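# Move floor yellow foam blocks into the door tote

## Task

Find every yellow foam block lying on this room's floor and place each one fully inside the tote next to the door. Blocks resting on the desks must stay exactly where they are, with the same face up. The tote must be standing on the floor when you finish. The robot must not topple or be left leaning, or the task fails. Anything that stays in place only because the robot is holding it does not count.

## Robot and tools

ROBOT. TidyBot++ is a wheeled base on four powered casters, 0.54 m long, 0.50 m wide and 0.38 m tall. It carries a single seven-joint arm ending in a two-finger gripper. The shoulder is 0.12 m ahead of the base centre and 0.68 m above the floor. Arm segments: upper arm 0.42 m, forearm 0.31 m, hand 0.31 m. At the start the arm is folded with the hand facing down, reaching at most 0.08 m beyond the base front, with the elbow up to 1.15 m high. A downward-facing hand can reach about 0.94 m above the floor, and only near the base. Cameras: base_camera is fixed on the base, looking ahead and down (644x364 images). wrist_camera rides on the hand and looks where it points (644x476, fisheye).

FRAMES. The base frame has its origin on the floor under the base centre, with x forward, y left and z up. hand_pose is reported in this frame: it is the point between the finger pads, with its z axis along the fingers and its y axis along the closing direction. The odometry frame is the base frame as it was when the scene began. Heading grows to the left and runs from -3.142 to 3.142. base_tilt is in degrees, positive when leaning forward or right. These readings carry a fixed offset of about 1 degree plus noise.

execute_actions. Arguments: actions, a list holding one action or none (an empty list only reports state and images), and optional cameras, a list drawn from base_camera, wrist_camera, all. Leaving it out, null or all gives every camera, and [] gives none. One action can contain base, joints, speeds.
- base: exactly one key, each a relative move from where the base last measured itself. translate_m is a straight drive in metres, forward positive, -2 to 2. strafe_m is a sideways shift in metres, left positive, -2 to 2. rotate_rad is a spin in place in radians, counter-clockwise from above positive, -6.3 to 6.3.
- joints: absolute targets, keyed by name, in radians. joint_1_rad spins the whole arm about vertical, any angle; positive is clockwise from above, the reverse of rotate_rad. joint_2_rad is the shoulder, -2.249 to 2.249. joint_3_rad turns the upper arm about its axis, any angle. joint_4_rad is the elbow, -2.579 to 2.579. joint_5_rad turns the forearm about its axis, any angle. joint_6_rad is the wrist, -2.099 to 2.099. joint_7_rad rolls the hand, any angle; pointing down, positive is counter-clockwise from above, and at 1.57 the fingers open toward the robot's left and right. gripper_pos is a scale from 0 (open, about 85 mm gap) to 1 (closed); the gap is roughly 85 x (1 - gripper_pos) mm. Any-angle joints take the short way round, so send steps under half a turn to go further. Done tolerances are 0.039 for joints 1-4, 0.056 for joints 5-7, and 0.03 for the gripper.
- speeds: optional caps for this action only. translate_m and strafe_m from 0.05 to 0.5 m/s; rotate_rad from 0.1 to 1.57 rad/s. The defaults are the maximums.
A base move needing more than 8.667 s is refused, and no action runs past 15 s. An unknown key or an out-of-range number rejects the entire call. Any joint or base left out of an action may keep pushing toward its earlier target.

PLANAR ARM. With joint_1_rad 0, joint_3_rad 3.14 and joint_5_rad 0, the arm moves in the vertical plane of the base x axis. Tilt from vertical, positive forward: upper arm = j2; forearm = j2 - j4; hand = j2 - j4 - j6. Forward reach from the shoulder is the sum of length x sin(tilt), and height is the sum of length x cos(tilt).

OTHER TOOLS. wait(seconds 0 to 10) sends nothing new and returns state and images. zoom_image(camera, region [x0, y0, x1, y1] in pixels from the top-left, at most 504 x 504) enlarges part of that camera's latest full image. read_manual(section licences) returns only licence text. finished_scene(scene 1 or 2) ends that scene for good and reports success. Only do this once blocks rest in the tote on their own.

RESULT LINES. base_status and joint_status show how each motion ended. done means reached; for the base it only means the wheels turned enough, even if they slipped or the base was blocked. off_target means it stopped short and may still push. contact_stop or time_out means it holds where it stopped. joint command not followed, with a cause line, means a self-collision check held back the arm targets; affected joints read not_followed and may be retried later. on_its_own lists movement you did not command. motor_effort gives percent of maximum, with the peak in brackets. Motor temperatures lists one value per arm joint. ARM HIT means the arm struck the base or itself. A gripper sent to 1 reading done holds nothing; off_target shows something between the fingers.

CAUTIONS. Friction leaves joints a little off target, and hand_pose can be 1-2 cm wrong. Fix this by sending last command + (wanted - read), and check the hand in the images. Keep the fingers clear of the floor. A held load makes the arm sag; never command a loaded joint to its current reading. Do not drive while the arm is snagged above about 0.8 m, and do not push or pull sideways on a raised hand, or the robot can tip. A blocked base pushes hard. Torque above 104.5 N m (joints 1-4) or 51.3 N m (joints 5-7) freezes the arm for 10 s. Motors warn at 60 C and fault at 75 C, so do not hold loads for long. Avoid drops, slams and hard shoves. Odometry drifts over many moves.

Each tool is called as name(argument=value, ...) on one line, values as JSON.

## Session

execute_actions(actions=[])

Scene clock: 0.00 s.
Motor temperatures (°C, as the motors report them): [35 36 32 38 36 44 44]
base_odometry: x=+0.000 y=+0.000 heading=+0.000 (m, m, rad; odometry frame)
base_tilt: forward=+0.4 right=-0.1 (deg)
base_status: not commanded
joint_positions: joint_1_rad=-0.030 joint_2_rad=-0.353 joint_3_rad=+3.104 joint_4_rad=-2.547 joint_5_rad=+0.049 joint_6_rad=-0.855 joint_7_rad=+1.599 gripper_pos=+0.000
joint_status: not commanded
motor_effort: joint_1_rad=+0 joint_2_rad=-2 joint_3_rad=+1 joint_4_rad=+15 joint_5_rad=+1 joint_6_rad=+1 joint_7_rad=-1 (%)
hand_pose: x=+0.2579 y=-0.0023 z=+0.5834 quat_wxyz=(+0.025, +0.997, +0.062, +0.047) (m; base frame)
pictures: base_camera, wrist_camera
Images, in order (width x height): base_camera 644x364, wrist_camera 644x476.

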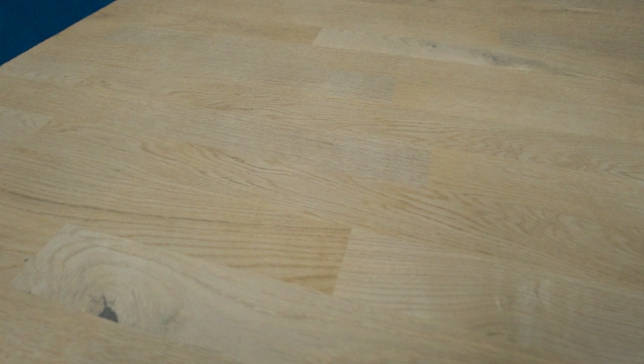

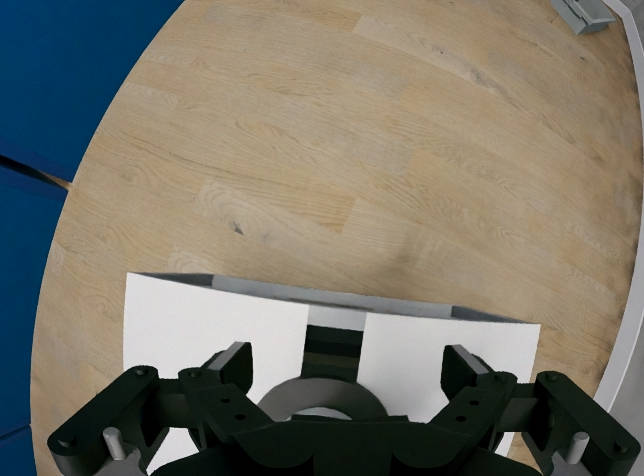

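Point the wrist camera forward to survey.

execute_actions(actions=[{"joints":{"joint_6_rad":0.3}}], cameras=["wrist_camera"])

Scene clock: 7.63 s.
Motor temperatures (°C, as the motors report them): [35 36 32 38 36 44 44]
base_odometry: x=+0.000 y=+0.000 heading=+0.000 (m, m, rad; odometry frame)
base_tilt: forward=+0.4 right=-0.1 (deg)
base_status: not commanded
joint_positions: joint_1_rad=-0.030 joint_2_rad=-0.353 joint_3_rad=+3.104 joint_4_rad=-2.546 joint_5_rad=+0.049 joint_6_rad=+0.300 joint_7_rad=+1.599 gripper_pos=+0.000
joint_status: all done
motor_effort: joint_1_rad=-1(0) joint_2_rad=-7(7) joint_3_rad=+1(1) joint_4_rad=+20(20) joint_5_rad=+0(0) joint_6_rad=+8(9) joint_7_rad=+0(1) (%)
hand_pose: x=+0.5225 y=+0.0337 z=+0.7946 quat_wxyz=(+0.002, +0.809, +0.065, +0.584) (m; base frame)
pictures: wrist_camera
camera_calibration (this result's frames):
wrist_camera: T_world_to_cam=[[0.124194, -0.988614, 0.0849561, -0.093651], [-0.332902, -0.122171, -0.935014, 0.977729], [0.934747, 0.0878413, -0.344284, -0.0812831], [0, 0, 0, 1]] pos_world=[0.413098, 0.034005, 0.894162]
Images, in order (width x height): wrist_camera 644x476.

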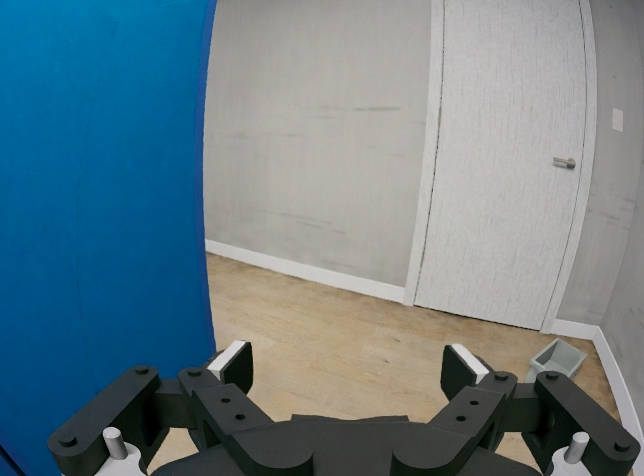

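execute_actions(actions=[{"base":{"translate_m":1.6}}], cameras=[])

execute_actions(actions=[{"base":{"rotate_rad":1.3}}])

Scene clock: 17.90 s.
Motor temperatures (°C, as the motors report them): [35 36 32 38 36 44 44]
base_odometry: x=+1.600 y=-0.002 heading=-0.001 (m, m, rad; odometry frame)
base_tilt: forward=+0.4 right=-0.1 (deg)
base_status: done
joint_positions: joint_1_rad=-0.030 joint_2_rad=-0.353 joint_3_rad=+3.104 joint_4_rad=-2.546 joint_5_rad=+0.049 joint_6_rad=+0.300 joint_7_rad=+1.599 gripper_pos=+0.000
joint_status: not commanded
motor_effort: joint_1_rad=-1(1) joint_2_rad=-7(9) joint_3_rad=+1(1) joint_4_rad=+20(20) joint_5_rad=+0(0) joint_6_rad=+8(8) joint_7_rad=+0(1) (%)
hand_pose: x=+0.5226 y=+0.0337 z=+0.7944 quat_wxyz=(+0.002, +0.809, +0.065, +0.584) (m; base frame)
pictures: none
No camera images: the call's "cameras" was empty. Leave "cameras" out to get every camera's image.

Scene clock: 20.00 s.
Motor temperatures (°C, as the motors report them): [35 36 32 38 36 44 44]
base_odometry: x=+1.600 y=-0.002 heading=+1.298 (m, m, rad; odometry frame)
base_tilt: forward=+0.4 right=-0.1 (deg)
base_status: done
joint_positions: joint_1_rad=-0.030 joint_2_rad=-0.353 joint_3_rad=+3.104 joint_4_rad=-2.546 joint_5_rad=+0.049 joint_6_rad=+0.300 joint_7_rad=+1.599 gripper_pos=+0.000
joint_status: not commanded
motor_effort: joint_1_rad=-1(2) joint_2_rad=-7(8) joint_3_rad=+1(2) joint_4_rad=+20(20) joint_5_rad=+0(1) joint_6_rad=+8(8) joint_7_rad=-1(1) (%)
hand_pose: x=+0.5226 y=+0.0336 z=+0.7944 quat_wxyz=(+0.002, +0.809, +0.065, +0.584) (m; base frame)
pictures: base_camera, wrist_camera
camera_calibration (this result's frames):
wrist_camera: T_world_to_cam=[[0.124215, -0.988615, 0.0849167, -0.0936263], [-0.333251, -0.122173, -0.934889, 0.977684], [0.93462, 0.0878283, -0.344633, -0.0810282], [0, 0, 0, 1]] pos_world=[0.413175, 0.034003, 0.894051]
Images, in order (width x height): base_camera 644x364, wrist_camera 644x476.

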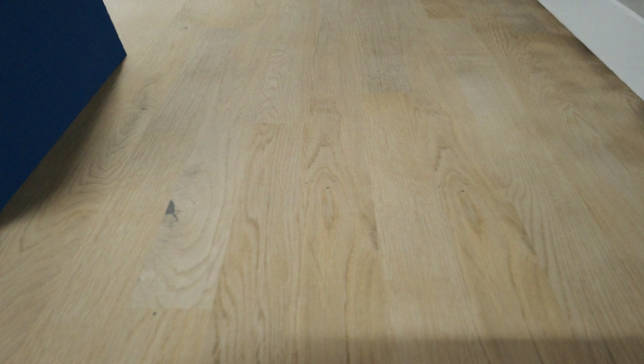

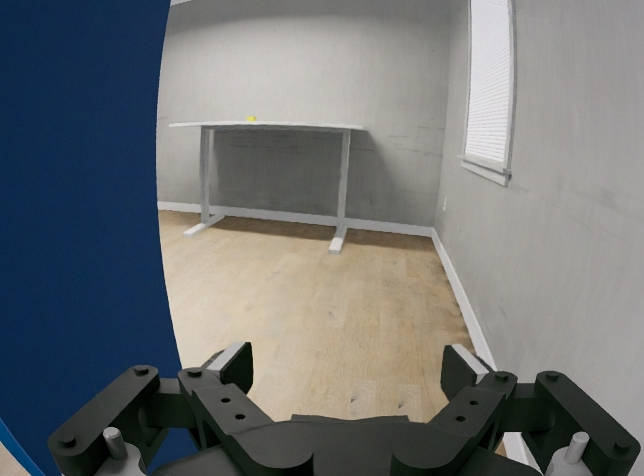

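execute_actions(actions=[{"base":{"translate_m":1.5}}], cameras=[])

execute_actions(actions=[{"base":{"rotate_rad":1.2}}])

Scene clock: 30.40 s.
Motor temperatures (°C, as the motors report them): [35 36 32 38 36 44 44]
base_odometry: x=+2.001 y=+1.444 heading=+1.299 (m, m, rad; odometry frame)
base_tilt: forward=+0.5 right=-0.1 (deg)
base_status: done
joint_positions: joint_1_rad=-0.030 joint_2_rad=-0.353 joint_3_rad=+3.104 joint_4_rad=-2.546 joint_5_rad=+0.049 joint_6_rad=+0.300 joint_7_rad=+1.599 gripper_pos=+0.000
joint_status: not commanded
motor_effort: joint_1_rad=-1(0) joint_2_rad=-7(9) joint_3_rad=+1(2) joint_4_rad=+19(21) joint_5_rad=+0(0) joint_6_rad=+9(9) joint_7_rad=-1(0) (%)
hand_pose: x=+0.5226 y=+0.0336 z=+0.7945 quat_wxyz=(+0.002, +0.809, +0.065, +0.584) (m; base frame)
pictures: none
No camera images: the call's "cameras" was empty. Leave "cameras" out to get every camera's image.

Scene clock: 32.43 s.
Motor temperatures (°C, as the motors report them): [35 36 32 38 36 44 44]
base_odometry: x=+2.001 y=+1.444 heading=+2.499 (m, m, rad; odometry frame)
base_tilt: forward=+0.4 right=-0.1 (deg)
base_status: done
joint_positions: joint_1_rad=-0.030 joint_2_rad=-0.353 joint_3_rad=+3.104 joint_4_rad=-2.546 joint_5_rad=+0.049 joint_6_rad=+0.300 joint_7_rad=+1.599 gripper_pos=+0.000
joint_status: not commanded
motor_effort: joint_1_rad=-1(2) joint_2_rad=-7(8) joint_3_rad=+1(2) joint_4_rad=+20(19) joint_5_rad=+0(0) joint_6_rad=+8(8) joint_7_rad=-1(1) (%)
hand_pose: x=+0.5226 y=+0.0337 z=+0.7945 quat_wxyz=(+0.002, +0.809, +0.065, +0.584) (m; base frame)
pictures: base_camera, wrist_camera
camera_calibration (this result's frames):
wrist_camera: T_world_to_cam=[[0.124237, -0.98861, 0.0849417, -0.0936459], [-0.333122, -0.122193, -0.934932, 0.977698], [0.934663, 0.087857, -0.344509, -0.0811176], [0, 0, 0, 1]] pos_world=[0.413145, 0.0340148, 0.89409]
Images, in order (width x height): base_camera 644x364, wrist_camera 644x476.

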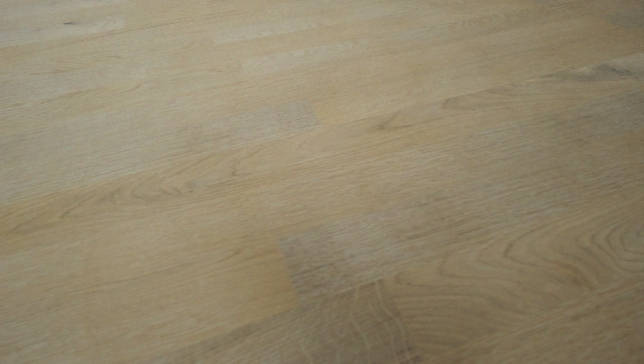

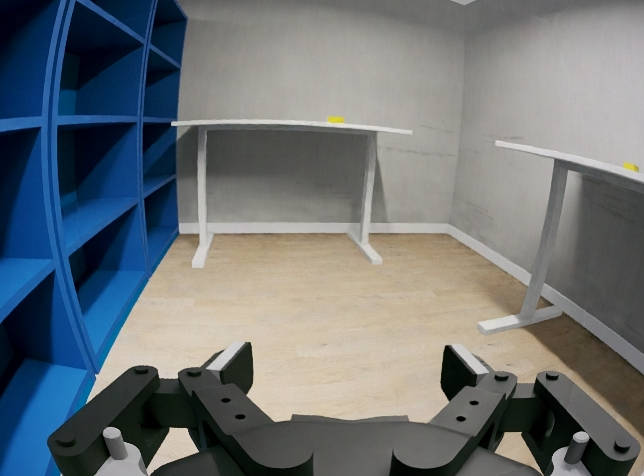

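execute_actions(actions=[{"base":{"rotate_rad":1.9}}], cameras=[])

execute_actions(actions=[{"base":{"translate_m":1.5}}], cameras=[])

execute_actions(actions=[{"base":{"rotate_rad":-1.2}}])

Scene clock: 47.17 s.
Motor temperatures (°C, as the motors report them): [35 36 32 38 36 44 44]
base_odometry: x=+2.001 y=+1.444 heading=-1.886 (m, m, rad; odometry frame)
base_tilt: forward=+0.4 right=-0.1 (deg)
base_status: done
joint_positions: joint_1_rad=-0.030 joint_2_rad=-0.353 joint_3_rad=+3.104 joint_4_rad=-2.546 joint_5_rad=+0.049 joint_6_rad=+0.300 joint_7_rad=+1.599 gripper_pos=+0.000
joint_status: not commanded
motor_effort: joint_1_rad=-1(2) joint_2_rad=-7(8) joint_3_rad=+1(2) joint_4_rad=+20(20) joint_5_rad=+0(0) joint_6_rad=+8(8) joint_7_rad=-1(1) (%)
hand_pose: x=+0.5226 y=+0.0337 z=+0.7945 quat_wxyz=(+0.002, +0.809, +0.065, +0.584) (m; base frame)
pictures: none
No camera images: the call's "cameras" was empty. Leave "cameras" out to get every camera's image.

Scene clock: 51.53 s.
Motor temperatures (°C, as the motors report them): [35 36 32 38 36 44 44]
base_odometry: x=+1.539 y=+0.017 heading=-1.885 (m, m, rad; odometry frame)
base_tilt: forward=+0.4 right=-0.1 (deg)
base_status: done
joint_positions: joint_1_rad=-0.030 joint_2_rad=-0.353 joint_3_rad=+3.104 joint_4_rad=-2.546 joint_5_rad=+0.049 joint_6_rad=+0.300 joint_7_rad=+1.599 gripper_pos=+0.000
joint_status: not commanded
motor_effort: joint_1_rad=-1(0) joint_2_rad=-7(10) joint_3_rad=+1(2) joint_4_rad=+19(20) joint_5_rad=+0(0) joint_6_rad=+8(9) joint_7_rad=-1(1) (%)
hand_pose: x=+0.5225 y=+0.0337 z=+0.7945 quat_wxyz=(+0.002, +0.809, +0.065, +0.584) (m; base frame)
pictures: none
No camera images: the call's "cameras" was empty. Leave "cameras" out to get every camera's image.

Scene clock: 53.57 s.
Motor temperatures (°C, as the motors report them): [35 36 32 38 36 44 44]
base_odometry: x=+1.540 y=+0.017 heading=-3.084 (m, m, rad; odometry frame)
base_tilt: forward=+0.4 right=-0.1 (deg)
base_status: done
joint_positions: joint_1_rad=-0.030 joint_2_rad=-0.353 joint_3_rad=+3.104 joint_4_rad=-2.546 joint_5_rad=+0.049 joint_6_rad=+0.300 joint_7_rad=+1.599 gripper_pos=+0.000
joint_status: not commanded
motor_effort: joint_1_rad=-1(1) joint_2_rad=-7(8) joint_3_rad=+1(2) joint_4_rad=+20(20) joint_5_rad=+0(1) joint_6_rad=+8(8) joint_7_rad=-1(1) (%)
hand_pose: x=+0.5225 y=+0.0336 z=+0.7945 quat_wxyz=(+0.002, +0.809, +0.065, +0.584) (m; base frame)
pictures: base_camera, wrist_camera
camera_calibration (this result's frames):
wrist_camera: T_world_to_cam=[[0.124204, -0.988614, 0.0849395, -0.0936406], [-0.33305, -0.122172, -0.934961, 0.977709], [0.934693, 0.0878372, -0.344432, -0.0811736], [0, 0, 0, 1]] pos_world=[0.413129, 0.0340046, 0.894114]
Images, in order (width x height): base_camera 644x364, wrist_camera 644x476.

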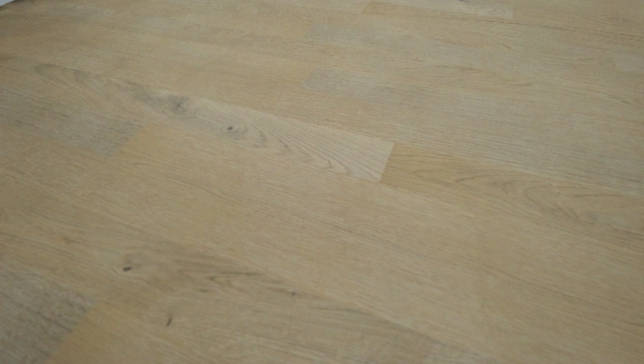

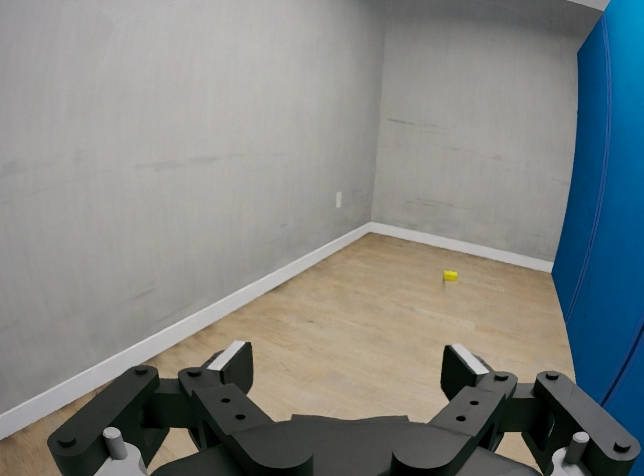

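execute_actions(actions=[{"base":{"rotate_rad":-0.27}}], cameras=[])

execute_actions(actions=[{"base":{"translate_m":1.3}}])

Scene clock: 62.50 s.
Motor temperatures (°C, as the motors report them): [35 36 32 38 36 44 44]
base_odometry: x=+1.539 y=+0.017 heading=+2.931 (m, m, rad; odometry frame)
base_tilt: forward=+0.4 right=-0.1 (deg)
base_status: done
joint_positions: joint_1_rad=-0.030 joint_2_rad=-0.353 joint_3_rad=+3.104 joint_4_rad=-2.546 joint_5_rad=+0.049 joint_6_rad=+0.300 joint_7_rad=+1.599 gripper_pos=+0.000
joint_status: not commanded
motor_effort: joint_1_rad=-1(1) joint_2_rad=-7(7) joint_3_rad=+1(3) joint_4_rad=+20(20) joint_5_rad=+0(0) joint_6_rad=+8(8) joint_7_rad=-1(1) (%)
hand_pose: x=+0.5225 y=+0.0336 z=+0.7945 quat_wxyz=(+0.002, +0.809, +0.065, +0.584) (m; base frame)
pictures: none
No camera images: the call's "cameras" was empty. Leave "cameras" out to get every camera's image.

Scene clock: 66.47 s.
Motor temperatures (°C, as the motors report them): [35 36 32 38 36 44 44]
base_odometry: x=+0.269 y=+0.291 heading=+2.930 (m, m, rad; odometry frame)
base_tilt: forward=+0.4 right=-0.1 (deg)
base_status: done
joint_positions: joint_1_rad=-0.030 joint_2_rad=-0.353 joint_3_rad=+3.104 joint_4_rad=-2.546 joint_5_rad=+0.049 joint_6_rad=+0.300 joint_7_rad=+1.599 gripper_pos=+0.000
joint_status: not commanded
motor_effort: joint_1_rad=+0(1) joint_2_rad=-7(10) joint_3_rad=+1(2) joint_4_rad=+20(21) joint_5_rad=+0(0) joint_6_rad=+8(9) joint_7_rad=+0(1) (%)
hand_pose: x=+0.5225 y=+0.0336 z=+0.7946 quat_wxyz=(+0.002, +0.809, +0.065, +0.584) (m; base frame)
pictures: base_camera, wrist_camera
camera_calibration (this result's frames):
wrist_camera: T_world_to_cam=[[0.124175, -0.988618, 0.0849409, -0.093638], [-0.332961, -0.122155, -0.934995, 0.977721], [0.934729, 0.0878208, -0.34434, -0.0812408], [0, 0, 0, 1]] pos_world=[0.413109, 0.0339959, 0.894144]
Images, in order (width x height): base_camera 644x364, wrist_camera 644x476.

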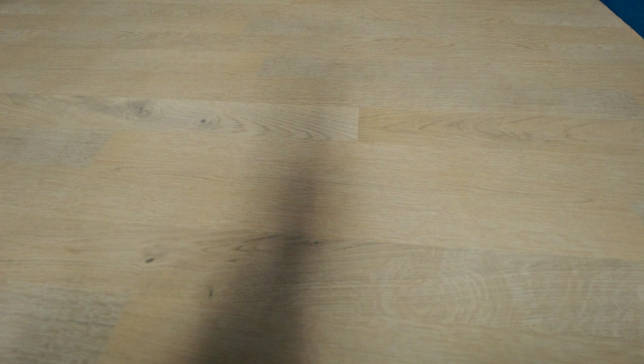

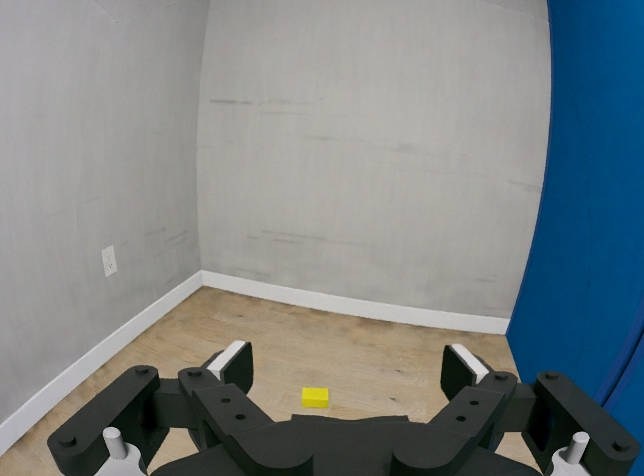

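execute_actions(actions=[{"base":{"translate_m":0.55}}], cameras=["base_camera"])

Scene clock: 74.87 s.
Motor temperatures (°C, as the motors report them): [35 36 32 39 36 44 44]
base_odometry: x=-0.269 y=+0.408 heading=+2.928 (m, m, rad; odometry frame)
base_tilt: forward=+0.4 right=-0.1 (deg)
base_status: done
joint_positions: joint_1_rad=-0.030 joint_2_rad=-0.351 joint_3_rad=+3.104 joint_4_rad=-2.546 joint_5_rad=+0.049 joint_6_rad=+0.300 joint_7_rad=+1.599 gripper_pos=+0.000
joint_status: not commanded
motor_effort: joint_1_rad=+0(2) joint_2_rad=-7(8) joint_3_rad=+1(2) joint_4_rad=+20(21) joint_5_rad=+0(0) joint_6_rad=+8(9) joint_7_rad=+0(1) (%)
hand_pose: x=+0.5228 y=+0.0336 z=+0.7938 quat_wxyz=(+0.002, +0.809, +0.065, +0.584) (m; base frame)
pictures: base_camera
Images, in order (width x height): base_camera 644x364.

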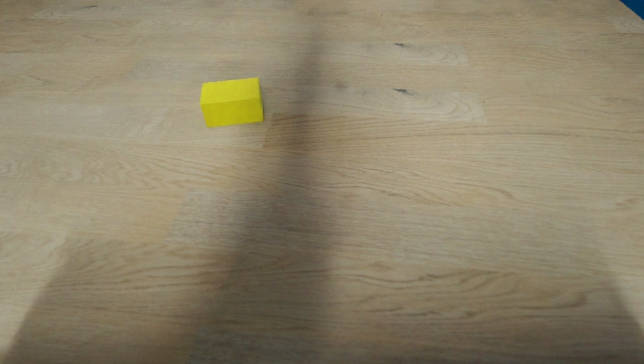

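execute_actions(actions=[{"base":{"strafe_m":0.15},"joints":{"joint_1_rad":0,"joint_2_rad":1.6,"joint_3_rad":3.14,"joint_4_rad":-0.675,"joint_5_rad":0,"joint_6_rad":-0.865,"joint_7_rad":3.14}}])

Scene clock: 90.57 s.
Motor temperatures (°C, as the motors report them): [35 36 32 39 36 44 44]
base_odometry: x=-0.301 y=+0.261 heading=+2.928 (m, m, rad; odometry frame)
base_tilt: forward=+0.5 right=-0.1 (deg)
base_status: done
joint_positions: joint_1_rad=-0.019 joint_2_rad=+1.599 joint_3_rad=+3.123 joint_4_rad=-0.691 joint_5_rad=+0.033 joint_6_rad=-0.845 joint_7_rad=+3.102 gripper_pos=+0.000
joint_status: all done
motor_effort: joint_1_rad=-1(1) joint_2_rad=-58(62) joint_3_rad=+0(3) joint_4_rad=+13(21) joint_5_rad=+0(0) joint_6_rad=+0(9) joint_7_rad=-1(1) (%)
hand_pose: x=+0.7780 y=+0.0154 z=+0.1519 quat_wxyz=(+0.005, +0.707, +0.707, +0.000) (m; base frame)
pictures: base_camera, wrist_camera
camera_calibration (this result's frames):
wrist_camera: T_world_to_cam=[[0.999845, 0.0122468, -0.0126518, -0.770701], [0.0126669, -0.999352, 0.0336784, 0.0571702], [-0.0122311, -0.0338335, -0.999353, 0.298427], [0, 0, 0, 1]] pos_world=[0.773508, 0.0766686, 0.286558]
Images, in order (width x height): base_camera 644x364, wrist_camera 644x476.

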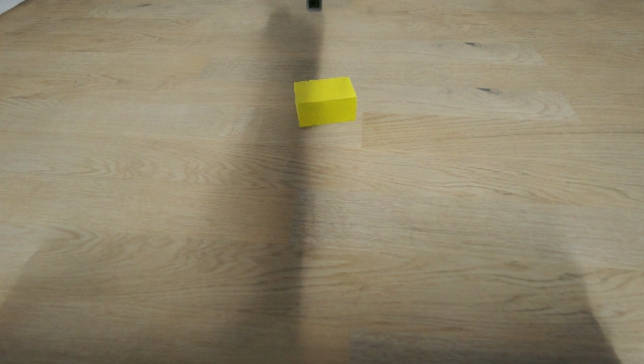

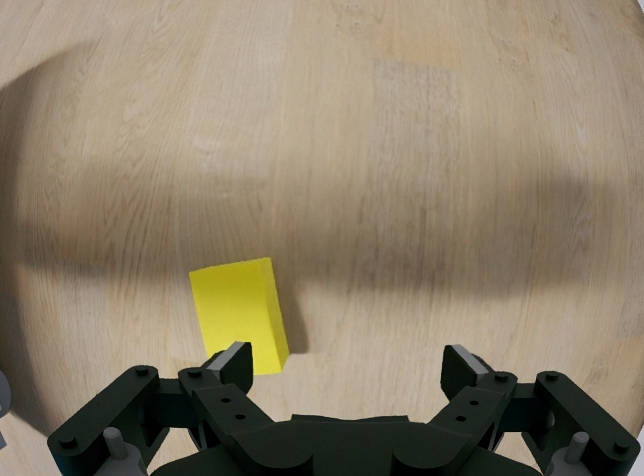

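execute_actions(actions=[{"joints":{"joint_2_rad":1.8,"joint_6_rad":-0.665}}], cameras=["wrist_camera"])

execute_actions(actions=[{"joints":{"gripper_pos":1}}], cameras=[])

Scene clock: 100.53 s.
Motor temperatures (°C, as the motors report them): [35 36 32 39 36 44 44]
base_odometry: x=-0.301 y=+0.261 heading=+2.928 (m, m, rad; odometry frame)
base_tilt: forward=+0.4 right=-0.1 (deg)
base_status: not commanded
joint_positions: joint_1_rad=-0.018 joint_2_rad=+1.766 joint_3_rad=+3.124 joint_4_rad=-0.672 joint_5_rad=+0.032 joint_6_rad=-0.678 joint_7_rad=+3.102 gripper_pos=+0.000
joint_status: all done
motor_effort: joint_1_rad=-1(0) joint_2_rad=-48(62) joint_3_rad=+0(1) joint_4_rad=+11(14) joint_5_rad=+0(0) joint_6_rad=+2(6) joint_7_rad=-1(1) (%)
hand_pose: x=+0.7432 y=+0.0154 z=+0.0495 quat_wxyz=(+0.010, +0.707, +0.707, +0.009) (m; base frame)
pictures: wrist_camera
camera_calibration (this result's frames):
wrist_camera: T_world_to_cam=[[0.99991, 0.0114738, 0.00690033, -0.738178], [0.0112634, -0.999493, 0.0297941, 0.062225], [0.00723868, -0.0297137, -0.999532, 0.181046], [0, 0, 0, 1]] pos_world=[0.7361, 0.0760427, 0.184201]
Images, in order (width x height): wrist_camera 644x476.

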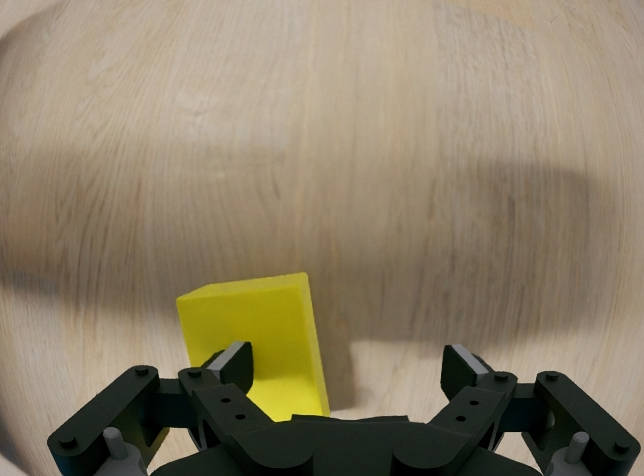

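Scene clock: 102.27 s.
Motor temperatures (°C, as the motors report them): [35 36 32 39 36 44 44]
base_odometry: x=-0.301 y=+0.261 heading=+2.928 (m, m, rad; odometry frame)
base_tilt: forward=+0.5 right=-0.1 (deg)
base_status: not commanded
joint_positions: joint_1_rad=-0.012 joint_2_rad=+1.805 joint_3_rad=+3.130 joint_4_rad=-0.671 joint_5_rad=+0.019 joint_6_rad=-0.676 joint_7_rad=+3.102 gripper_pos=+0.999
joint_status: all done
motor_effort: joint_1_rad=-1(5) joint_2_rad=-54(58) joint_3_rad=+0(5) joint_4_rad=+11(20) joint_5_rad=+0(3) joint_6_rad=+0(19) joint_7_rad=-1(1) (%)
hand_pose: x=+0.7193 y=+0.0110 z=+0.0259 quat_wxyz=(-0.003, +0.713, +0.702, -0.004) (m; base frame)
pictures: none
No camera images: the call's "cameras" was empty. Leave "cameras" out to get every camera's image.

Missed. Lift, open, back up 4 cm.

execute_actions(actions=[{"joints":{"joint_2_rad":1.6,"joint_6_rad":-0.865,"gripper_pos":0}}], cameras=["wrist_camera"])

Scene clock: 112.77 s.
Motor temperatures (°C, as the motors report them): [35 37 32 39 36 44 44]
base_odometry: x=-0.301 y=+0.261 heading=+2.928 (m, m, rad; odometry frame)
base_tilt: forward=+0.5 right=-0.1 (deg)
base_status: not commanded
joint_positions: joint_1_rad=-0.012 joint_2_rad=+1.600 joint_3_rad=+3.130 joint_4_rad=-0.671 joint_5_rad=+0.019 joint_6_rad=-0.844 joint_7_rad=+3.102 gripper_pos=+0.000
joint_status: all done
motor_effort: joint_1_rad=-1(1) joint_2_rad=-58(61) joint_3_rad=-1(1) joint_4_rad=+14(14) joint_5_rad=+0(0) joint_6_rad=+0(1) joint_7_rad=-1(0) (%)
hand_pose: x=+0.7881 y=+0.0112 z=+0.1559 quat_wxyz=(+0.010, +0.713, +0.702, +0.009) (m; base frame)
pictures: wrist_camera
camera_calibration (this result's frames):
wrist_camera: T_world_to_cam=[[0.99997, -0.00348852, 0.00692338, -0.783628], [-0.00368922, -0.999567, 0.029191, 0.0662541], [0.00681855, -0.0292156, -0.99955, 0.287364], [0, 0, 0, 1]] pos_world=[0.781889, 0.0718872, 0.290726]
Images, in order (width x height): wrist_camera 644x476.

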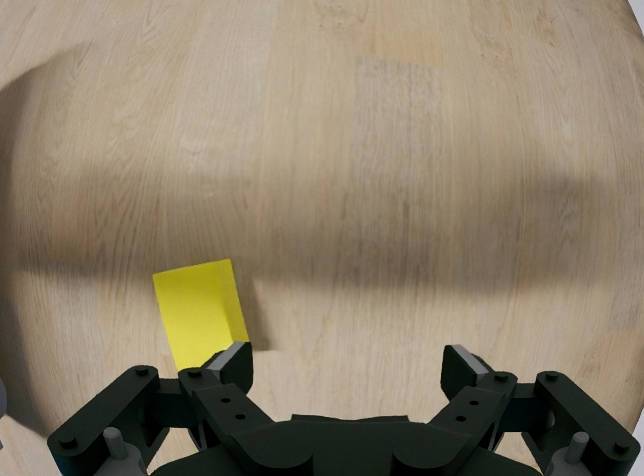

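execute_actions(actions=[{"base":{"translate_m":-0.07}}], cameras=[])

execute_actions(actions=[{"joints":{"joint_2_rad":1.82,"joint_6_rad":-0.665}}], cameras=["wrist_camera"])

execute_actions(actions=[{"joints":{"gripper_pos":1}}], cameras=[])

Scene clock: 121.40 s.
Motor temperatures (°C, as the motors report them): [35 37 32 39 36 44 44]
base_odometry: x=-0.232 y=+0.246 heading=+2.929 (m, m, rad; odometry frame)
base_tilt: forward=+0.4 right=-0.1 (deg)
base_status: done
joint_positions: joint_1_rad=-0.012 joint_2_rad=+1.600 joint_3_rad=+3.130 joint_4_rad=-0.672 joint_5_rad=+0.019 joint_6_rad=-0.847 joint_7_rad=+3.102 gripper_pos=+0.000
joint_status: not commanded
motor_effort: joint_1_rad=-1(0) joint_2_rad=-59(60) joint_3_rad=-1(0) joint_4_rad=+14(15) joint_5_rad=+0(0) joint_6_rad=+0(1) joint_7_rad=-1(1) (%)
hand_pose: x=+0.7864 y=+0.0111 z=+0.1553 quat_wxyz=(+0.008, +0.713, +0.701, +0.007) (m; base frame)
pictures: none
No camera images: the call's "cameras" was empty. Leave "cameras" out to get every camera's image.

Scene clock: 122.93 s.
Motor temperatures (°C, as the motors report them): [35 37 32 39 36 44 44]
base_odometry: x=-0.232 y=+0.246 heading=+2.928 (m, m, rad; odometry frame)
base_tilt: forward=+0.4 right=-0.1 (deg)
base_status: not commanded
joint_positions: joint_1_rad=-0.012 joint_2_rad=+1.818 joint_3_rad=+3.130 joint_4_rad=-0.675 joint_5_rad=+0.019 joint_6_rad=-0.685 joint_7_rad=+3.102 gripper_pos=+0.000
joint_status: all done
motor_effort: joint_1_rad=+0(2) joint_2_rad=-53(60) joint_3_rad=+0(1) joint_4_rad=+10(14) joint_5_rad=+0(0) joint_6_rad=+0(1) joint_7_rad=-1(1) (%)
hand_pose: x=+0.7057 y=+0.0107 z=+0.0176 quat_wxyz=(-0.012, +0.712, +0.702, -0.013) (m; base frame)
pictures: wrist_camera
camera_calibration (this result's frames):
wrist_camera: T_world_to_cam=[[0.998451, -0.00331668, -0.0555403, -0.698126], [-0.00175383, -0.999602, 0.0281643, 0.0681785], [-0.0556116, -0.0280232, -0.998059, 0.193687], [0, 0, 0, 1]] pos_world=[0.707935, 0.0712636, 0.152617]
Images, in order (width x height): wrist_camera 644x476.

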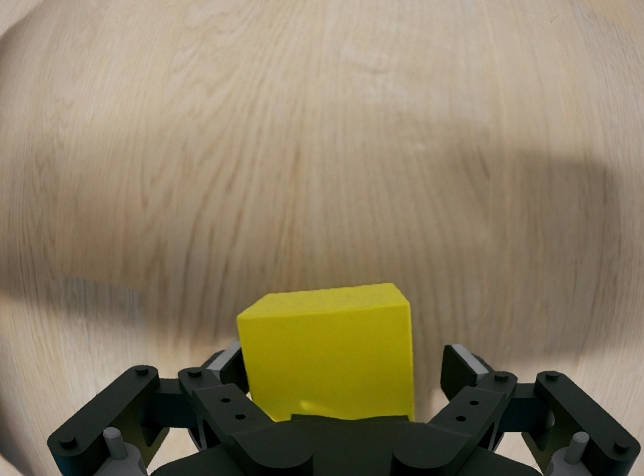

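Scene clock: 124.03 s.
Motor temperatures (°C, as the motors report them): [35 37 32 39 36 44 44]
base_odometry: x=-0.232 y=+0.246 heading=+2.928 (m, m, rad; odometry frame)
base_tilt: forward=+0.5 right=-0.1 (deg)
base_status: not commanded
joint_positions: joint_1_rad=-0.012 joint_2_rad=+1.816 joint_3_rad=+3.130 joint_4_rad=-0.675 joint_5_rad=+0.019 joint_6_rad=-0.685 joint_7_rad=+3.102 gripper_pos=+0.369
joint_status: gripper_pos off_target (ended at +0.369, target +1.000)
motor_effort: joint_1_rad=-1(0) joint_2_rad=-54(56) joint_3_rad=+0(0) joint_4_rad=+11(11) joint_5_rad=+0(0) joint_6_rad=+0(4) joint_7_rad=-1(0) (%)
hand_pose: x=+0.7072 y=+0.0108 z=+0.0188 quat_wxyz=(-0.012, +0.712, +0.702, -0.012) (m; base frame)
pictures: none
No camera images: the call's "cameras" was empty. Leave "cameras" out to get every camera's image.

execute_actions(actions=[{"joints":{"joint_2_rad":1.2,"joint_6_rad":-1.265}}], cameras=[])

execute_actions(actions=[{"base":{"rotate_rad":2.755}}], cameras=[])

execute_actions(actions=[{"base":{"translate_m":0.9}}])

Scene clock: 136.77 s.
Motor temperatures (°C, as the motors report them): [35 38 32 39 36 44 44]
base_odometry: x=-0.232 y=+0.246 heading=+2.928 (m, m, rad; odometry frame)
base_tilt: forward=+0.5 right=-0.1 (deg)
base_status: not commanded
joint_positions: joint_1_rad=-0.012 joint_2_rad=+1.201 joint_3_rad=+3.130 joint_4_rad=-0.673 joint_5_rad=+0.019 joint_6_rad=-1.246 joint_7_rad=+3.102 gripper_pos=+0.369
joint_status: all done
motor_effort: joint_1_rad=-1(0) joint_2_rad=-60(64) joint_3_rad=+0(1) joint_4_rad=+18(18) joint_5_rad=+0(0) joint_6_rad=+0(1) joint_7_rad=+0(1) (%)
hand_pose: x=+0.8180 y=+0.0101 z=+0.4291 quat_wxyz=(+0.010, +0.713, +0.701, +0.006) (m; base frame)
pictures: none
No camera images: the call's "cameras" was empty. Leave "cameras" out to get every camera's image.

Scene clock: 140.20 s.
Motor temperatures (°C, as the motors report them): [35 38 32 39 36 44 44]
base_odometry: x=-0.233 y=+0.246 heading=-0.601 (m, m, rad; odometry frame)
base_tilt: forward=+0.4 right=-0.1 (deg)
base_status: done
joint_positions: joint_1_rad=-0.005 joint_2_rad=+1.201 joint_3_rad=+3.139 joint_4_rad=-0.673 joint_5_rad=+0.019 joint_6_rad=-1.246 joint_7_rad=+3.102 gripper_pos=+0.369
joint_status: not commanded
motor_effort: joint_1_rad=-1(9) joint_2_rad=-59(61) joint_3_rad=+0(3) joint_4_rad=+17(17) joint_5_rad=+0(2) joint_6_rad=+1(2) joint_7_rad=-1(0) (%)
hand_pose: x=+0.8180 y=+0.0003 z=+0.4290 quat_wxyz=(+0.013, +0.717, +0.697, +0.002) (m; base frame)
pictures: none
No camera images: the call's "cameras" was empty. Leave "cameras" out to get every camera's image.

Scene clock: 143.37 s.
Motor temperatures (°C, as the motors report them): [35 38 32 39 36 44 44]
base_odometry: x=+0.511 y=-0.261 heading=-0.599 (m, m, rad; odometry frame)
base_tilt: forward=+0.5 right=-0.1 (deg)
base_status: done
joint_positions: joint_1_rad=-0.005 joint_2_rad=+1.201 joint_3_rad=+3.139 joint_4_rad=-0.673 joint_5_rad=+0.019 joint_6_rad=-1.249 joint_7_rad=+3.102 gripper_pos=+0.369
joint_status: not commanded
motor_effort: joint_1_rad=-1(4) joint_2_rad=-59(62) joint_3_rad=+0(1) joint_4_rad=+17(19) joint_5_rad=+0(1) joint_6_rad=+0(1) joint_7_rad=+0(1) (%)
hand_pose: x=+0.8171 y=+0.0003 z=+0.4290 quat_wxyz=(+0.012, +0.717, +0.697, +0.001) (m; base frame)
pictures: base_camera, wrist_camera
camera_calibration (this result's frames):
wrist_camera: T_world_to_cam=[[0.999865, -0.0163987, -0.000516256, -0.811236], [-0.016362, -0.998965, 0.0424511, 0.0521732], [-0.00121187, -0.0424369, -0.999098, 0.566185], [0, 0, 0, 1]] pos_world=[0.812667, 0.0628431, 0.563041]
Images, in order (width x height): base_camera 644x364, wrist_camera 644x476.

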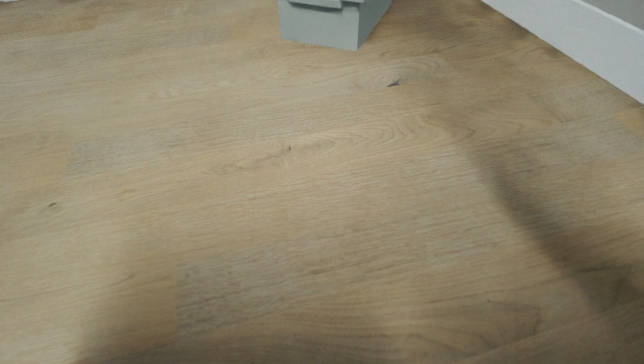

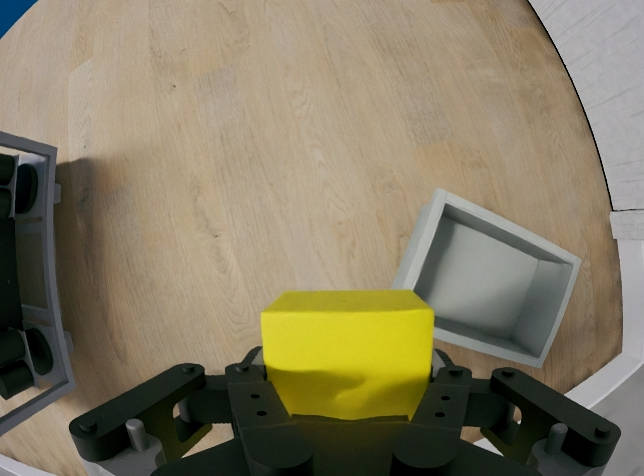

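execute_actions(actions=[{"base":{"translate_m":0.23},"joints":{"joint_2_rad":1.35,"joint_6_rad":-1.115,"joint_7_rad":1.3}}])

Scene clock: 153.53 s.
Motor temperatures (°C, as the motors report them): [35 38 32 39 36 44 44]
base_odometry: x=+0.701 y=-0.390 heading=-0.598 (m, m, rad; odometry frame)
base_tilt: forward=+0.5 right=-0.1 (deg)
base_status: done
joint_positions: joint_1_rad=-0.004 joint_2_rad=+1.347 joint_3_rad=+3.139 joint_4_rad=-0.673 joint_5_rad=+0.019 joint_6_rad=-1.135 joint_7_rad=+1.317 gripper_pos=+0.369
joint_status: all done
motor_effort: joint_1_rad=-1(4) joint_2_rad=-61(62) joint_3_rad=+0(2) joint_4_rad=+16(17) joint_5_rad=+0(1) joint_6_rad=+0(1) joint_7_rad=-1(1) (%)
hand_pose: x=+0.8081 y=+0.0003 z=+0.3276 quat_wxyz=(+0.008, +0.993, -0.120, -0.006) (m; base frame)
pictures: base_camera, wrist_camera
camera_calibration (this result's frames):
wrist_camera: T_world_to_cam=[[-0.22661, -0.973984, -0.00193325, 0.189496], [-0.973324, 0.226383, 0.0373068, 0.830961], [-0.0358986, 0.0103358, -0.999302, 0.492871], [0, 0, 0, 1]] pos_world=[0.869429, -0.00864377, 0.461893]
Images, in order (width x height): base_camera 644x364, wrist_camera 644x476.

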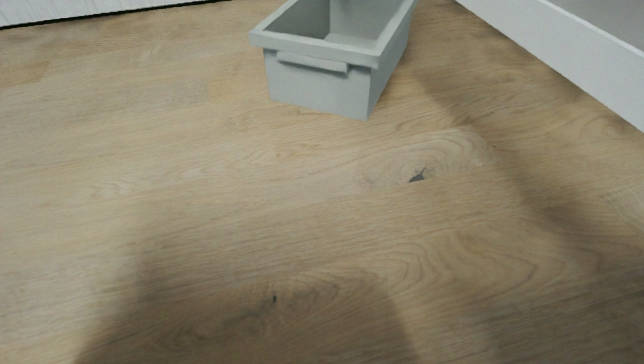

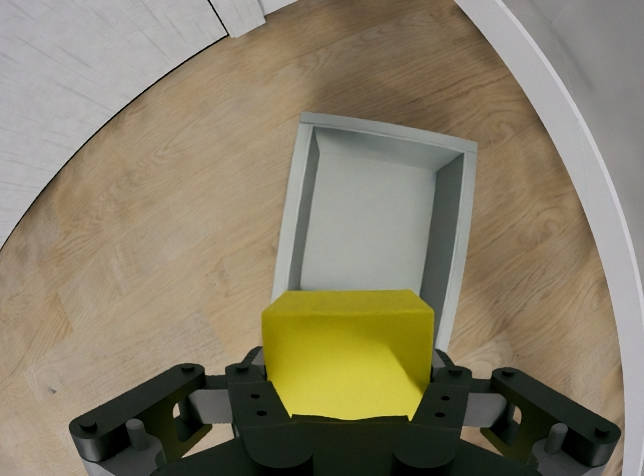

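Go slightly further, lower, release.

execute_actions(actions=[{"base":{"translate_m":0.06},"joints":{"joint_2_rad":1.5,"joint_6_rad":-0.965}}], cameras=[])

execute_actions(actions=[{"joints":{"gripper_pos":0}}], cameras=[])

execute_actions(actions=[{"joints":{"joint_2_rad":1.2,"joint_6_rad":-1.265}}], cameras=["wrist_camera"])

Scene clock: 164.13 s.
Motor temperatures (°C, as the motors report them): [35 39 32 39 36 44 44]
base_odometry: x=+0.751 y=-0.424 heading=-0.597 (m, m, rad; odometry frame)
base_tilt: forward=+0.4 right=-0.1 (deg)
base_status: done
joint_positions: joint_1_rad=-0.004 joint_2_rad=+1.506 joint_3_rad=+3.139 joint_4_rad=-0.676 joint_5_rad=+0.019 joint_6_rad=-0.983 joint_7_rad=+1.317 gripper_pos=+0.369
joint_status: all done
motor_effort: joint_1_rad=-1(3) joint_2_rad=-59(66) joint_3_rad=+0(1) joint_4_rad=+14(17) joint_5_rad=+0(1) joint_6_rad=+0(1) joint_7_rad=+0(0) (%)
hand_pose: x=+0.7889 y=+0.0004 z=+0.2174 quat_wxyz=(+0.008, +0.993, -0.119, -0.011) (m; base frame)
pictures: none
No camera images: the call's "cameras" was empty. Leave "cameras" out to get every camera's image.

Scene clock: 165.23 s.
Motor temperatures (°C, as the motors report them): [35 39 32 39 36 44 44]
base_odometry: x=+0.751 y=-0.424 heading=-0.597 (m, m, rad; odometry frame)
base_tilt: forward=+0.5 right=-0.1 (deg)
base_status: not commanded
joint_positions: joint_1_rad=-0.004 joint_2_rad=+1.506 joint_3_rad=+3.139 joint_4_rad=-0.676 joint_5_rad=+0.019 joint_6_rad=-0.983 joint_7_rad=+1.317 gripper_pos=+0.000
joint_status: all done
motor_effort: joint_1_rad=-1(1) joint_2_rad=-59(60) joint_3_rad=+0(0) joint_4_rad=+14(14) joint_5_rad=+0(0) joint_6_rad=+0(0) joint_7_rad=-1(1) (%)
hand_pose: x=+0.7889 y=+0.0004 z=+0.2174 quat_wxyz=(+0.008, +0.993, -0.119, -0.011) (m; base frame)
pictures: none
No camera images: the call's "cameras" was empty. Leave "cameras" out to get every camera's image.

Scene clock: 167.03 s.
Motor temperatures (°C, as the motors report them): [35 39 32 39 36 44 44]
base_odometry: x=+0.751 y=-0.424 heading=-0.597 (m, m, rad; odometry frame)
base_tilt: forward=+0.4 right=-0.1 (deg)
base_status: not commanded
joint_positions: joint_1_rad=-0.004 joint_2_rad=+1.199 joint_3_rad=+3.139 joint_4_rad=-0.674 joint_5_rad=+0.019 joint_6_rad=-1.245 joint_7_rad=+1.317 gripper_pos=+0.000
joint_status: all done
motor_effort: joint_1_rad=-1(0) joint_2_rad=-59(64) joint_3_rad=+0(0) joint_4_rad=+17(17) joint_5_rad=+0(0) joint_6_rad=+0(1) joint_7_rad=-1(1) (%)
hand_pose: x=+0.8185 y=-0.0002 z=+0.4297 quat_wxyz=(+0.006, +0.993, -0.121, +0.013) (m; base frame)
pictures: wrist_camera
camera_calibration (this result's frames):
wrist_camera: T_world_to_cam=[[-0.22837, -0.973525, -0.00977933, 0.196385], [-0.973573, 0.228375, 0.000618118, 0.853354], [0.0016316, 0.00966205, -0.999952, 0.564853], [0, 0, 0, 1]] pos_world=[0.87473, -0.00915637, 0.566219]
Images, in order (width x height): wrist_camera 644x476.

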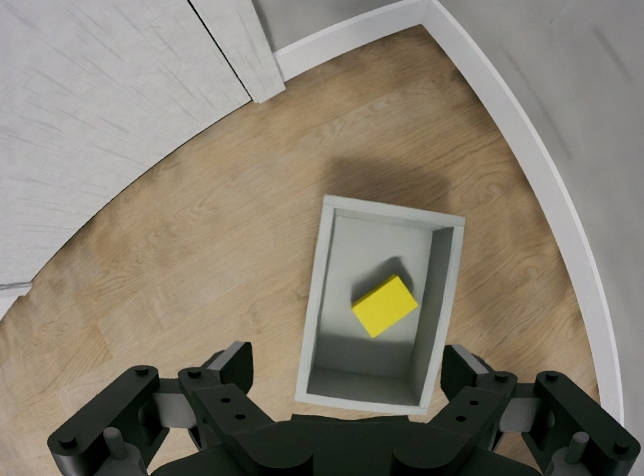

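finished_scene(scene=1)

The scene is finished: the task was done.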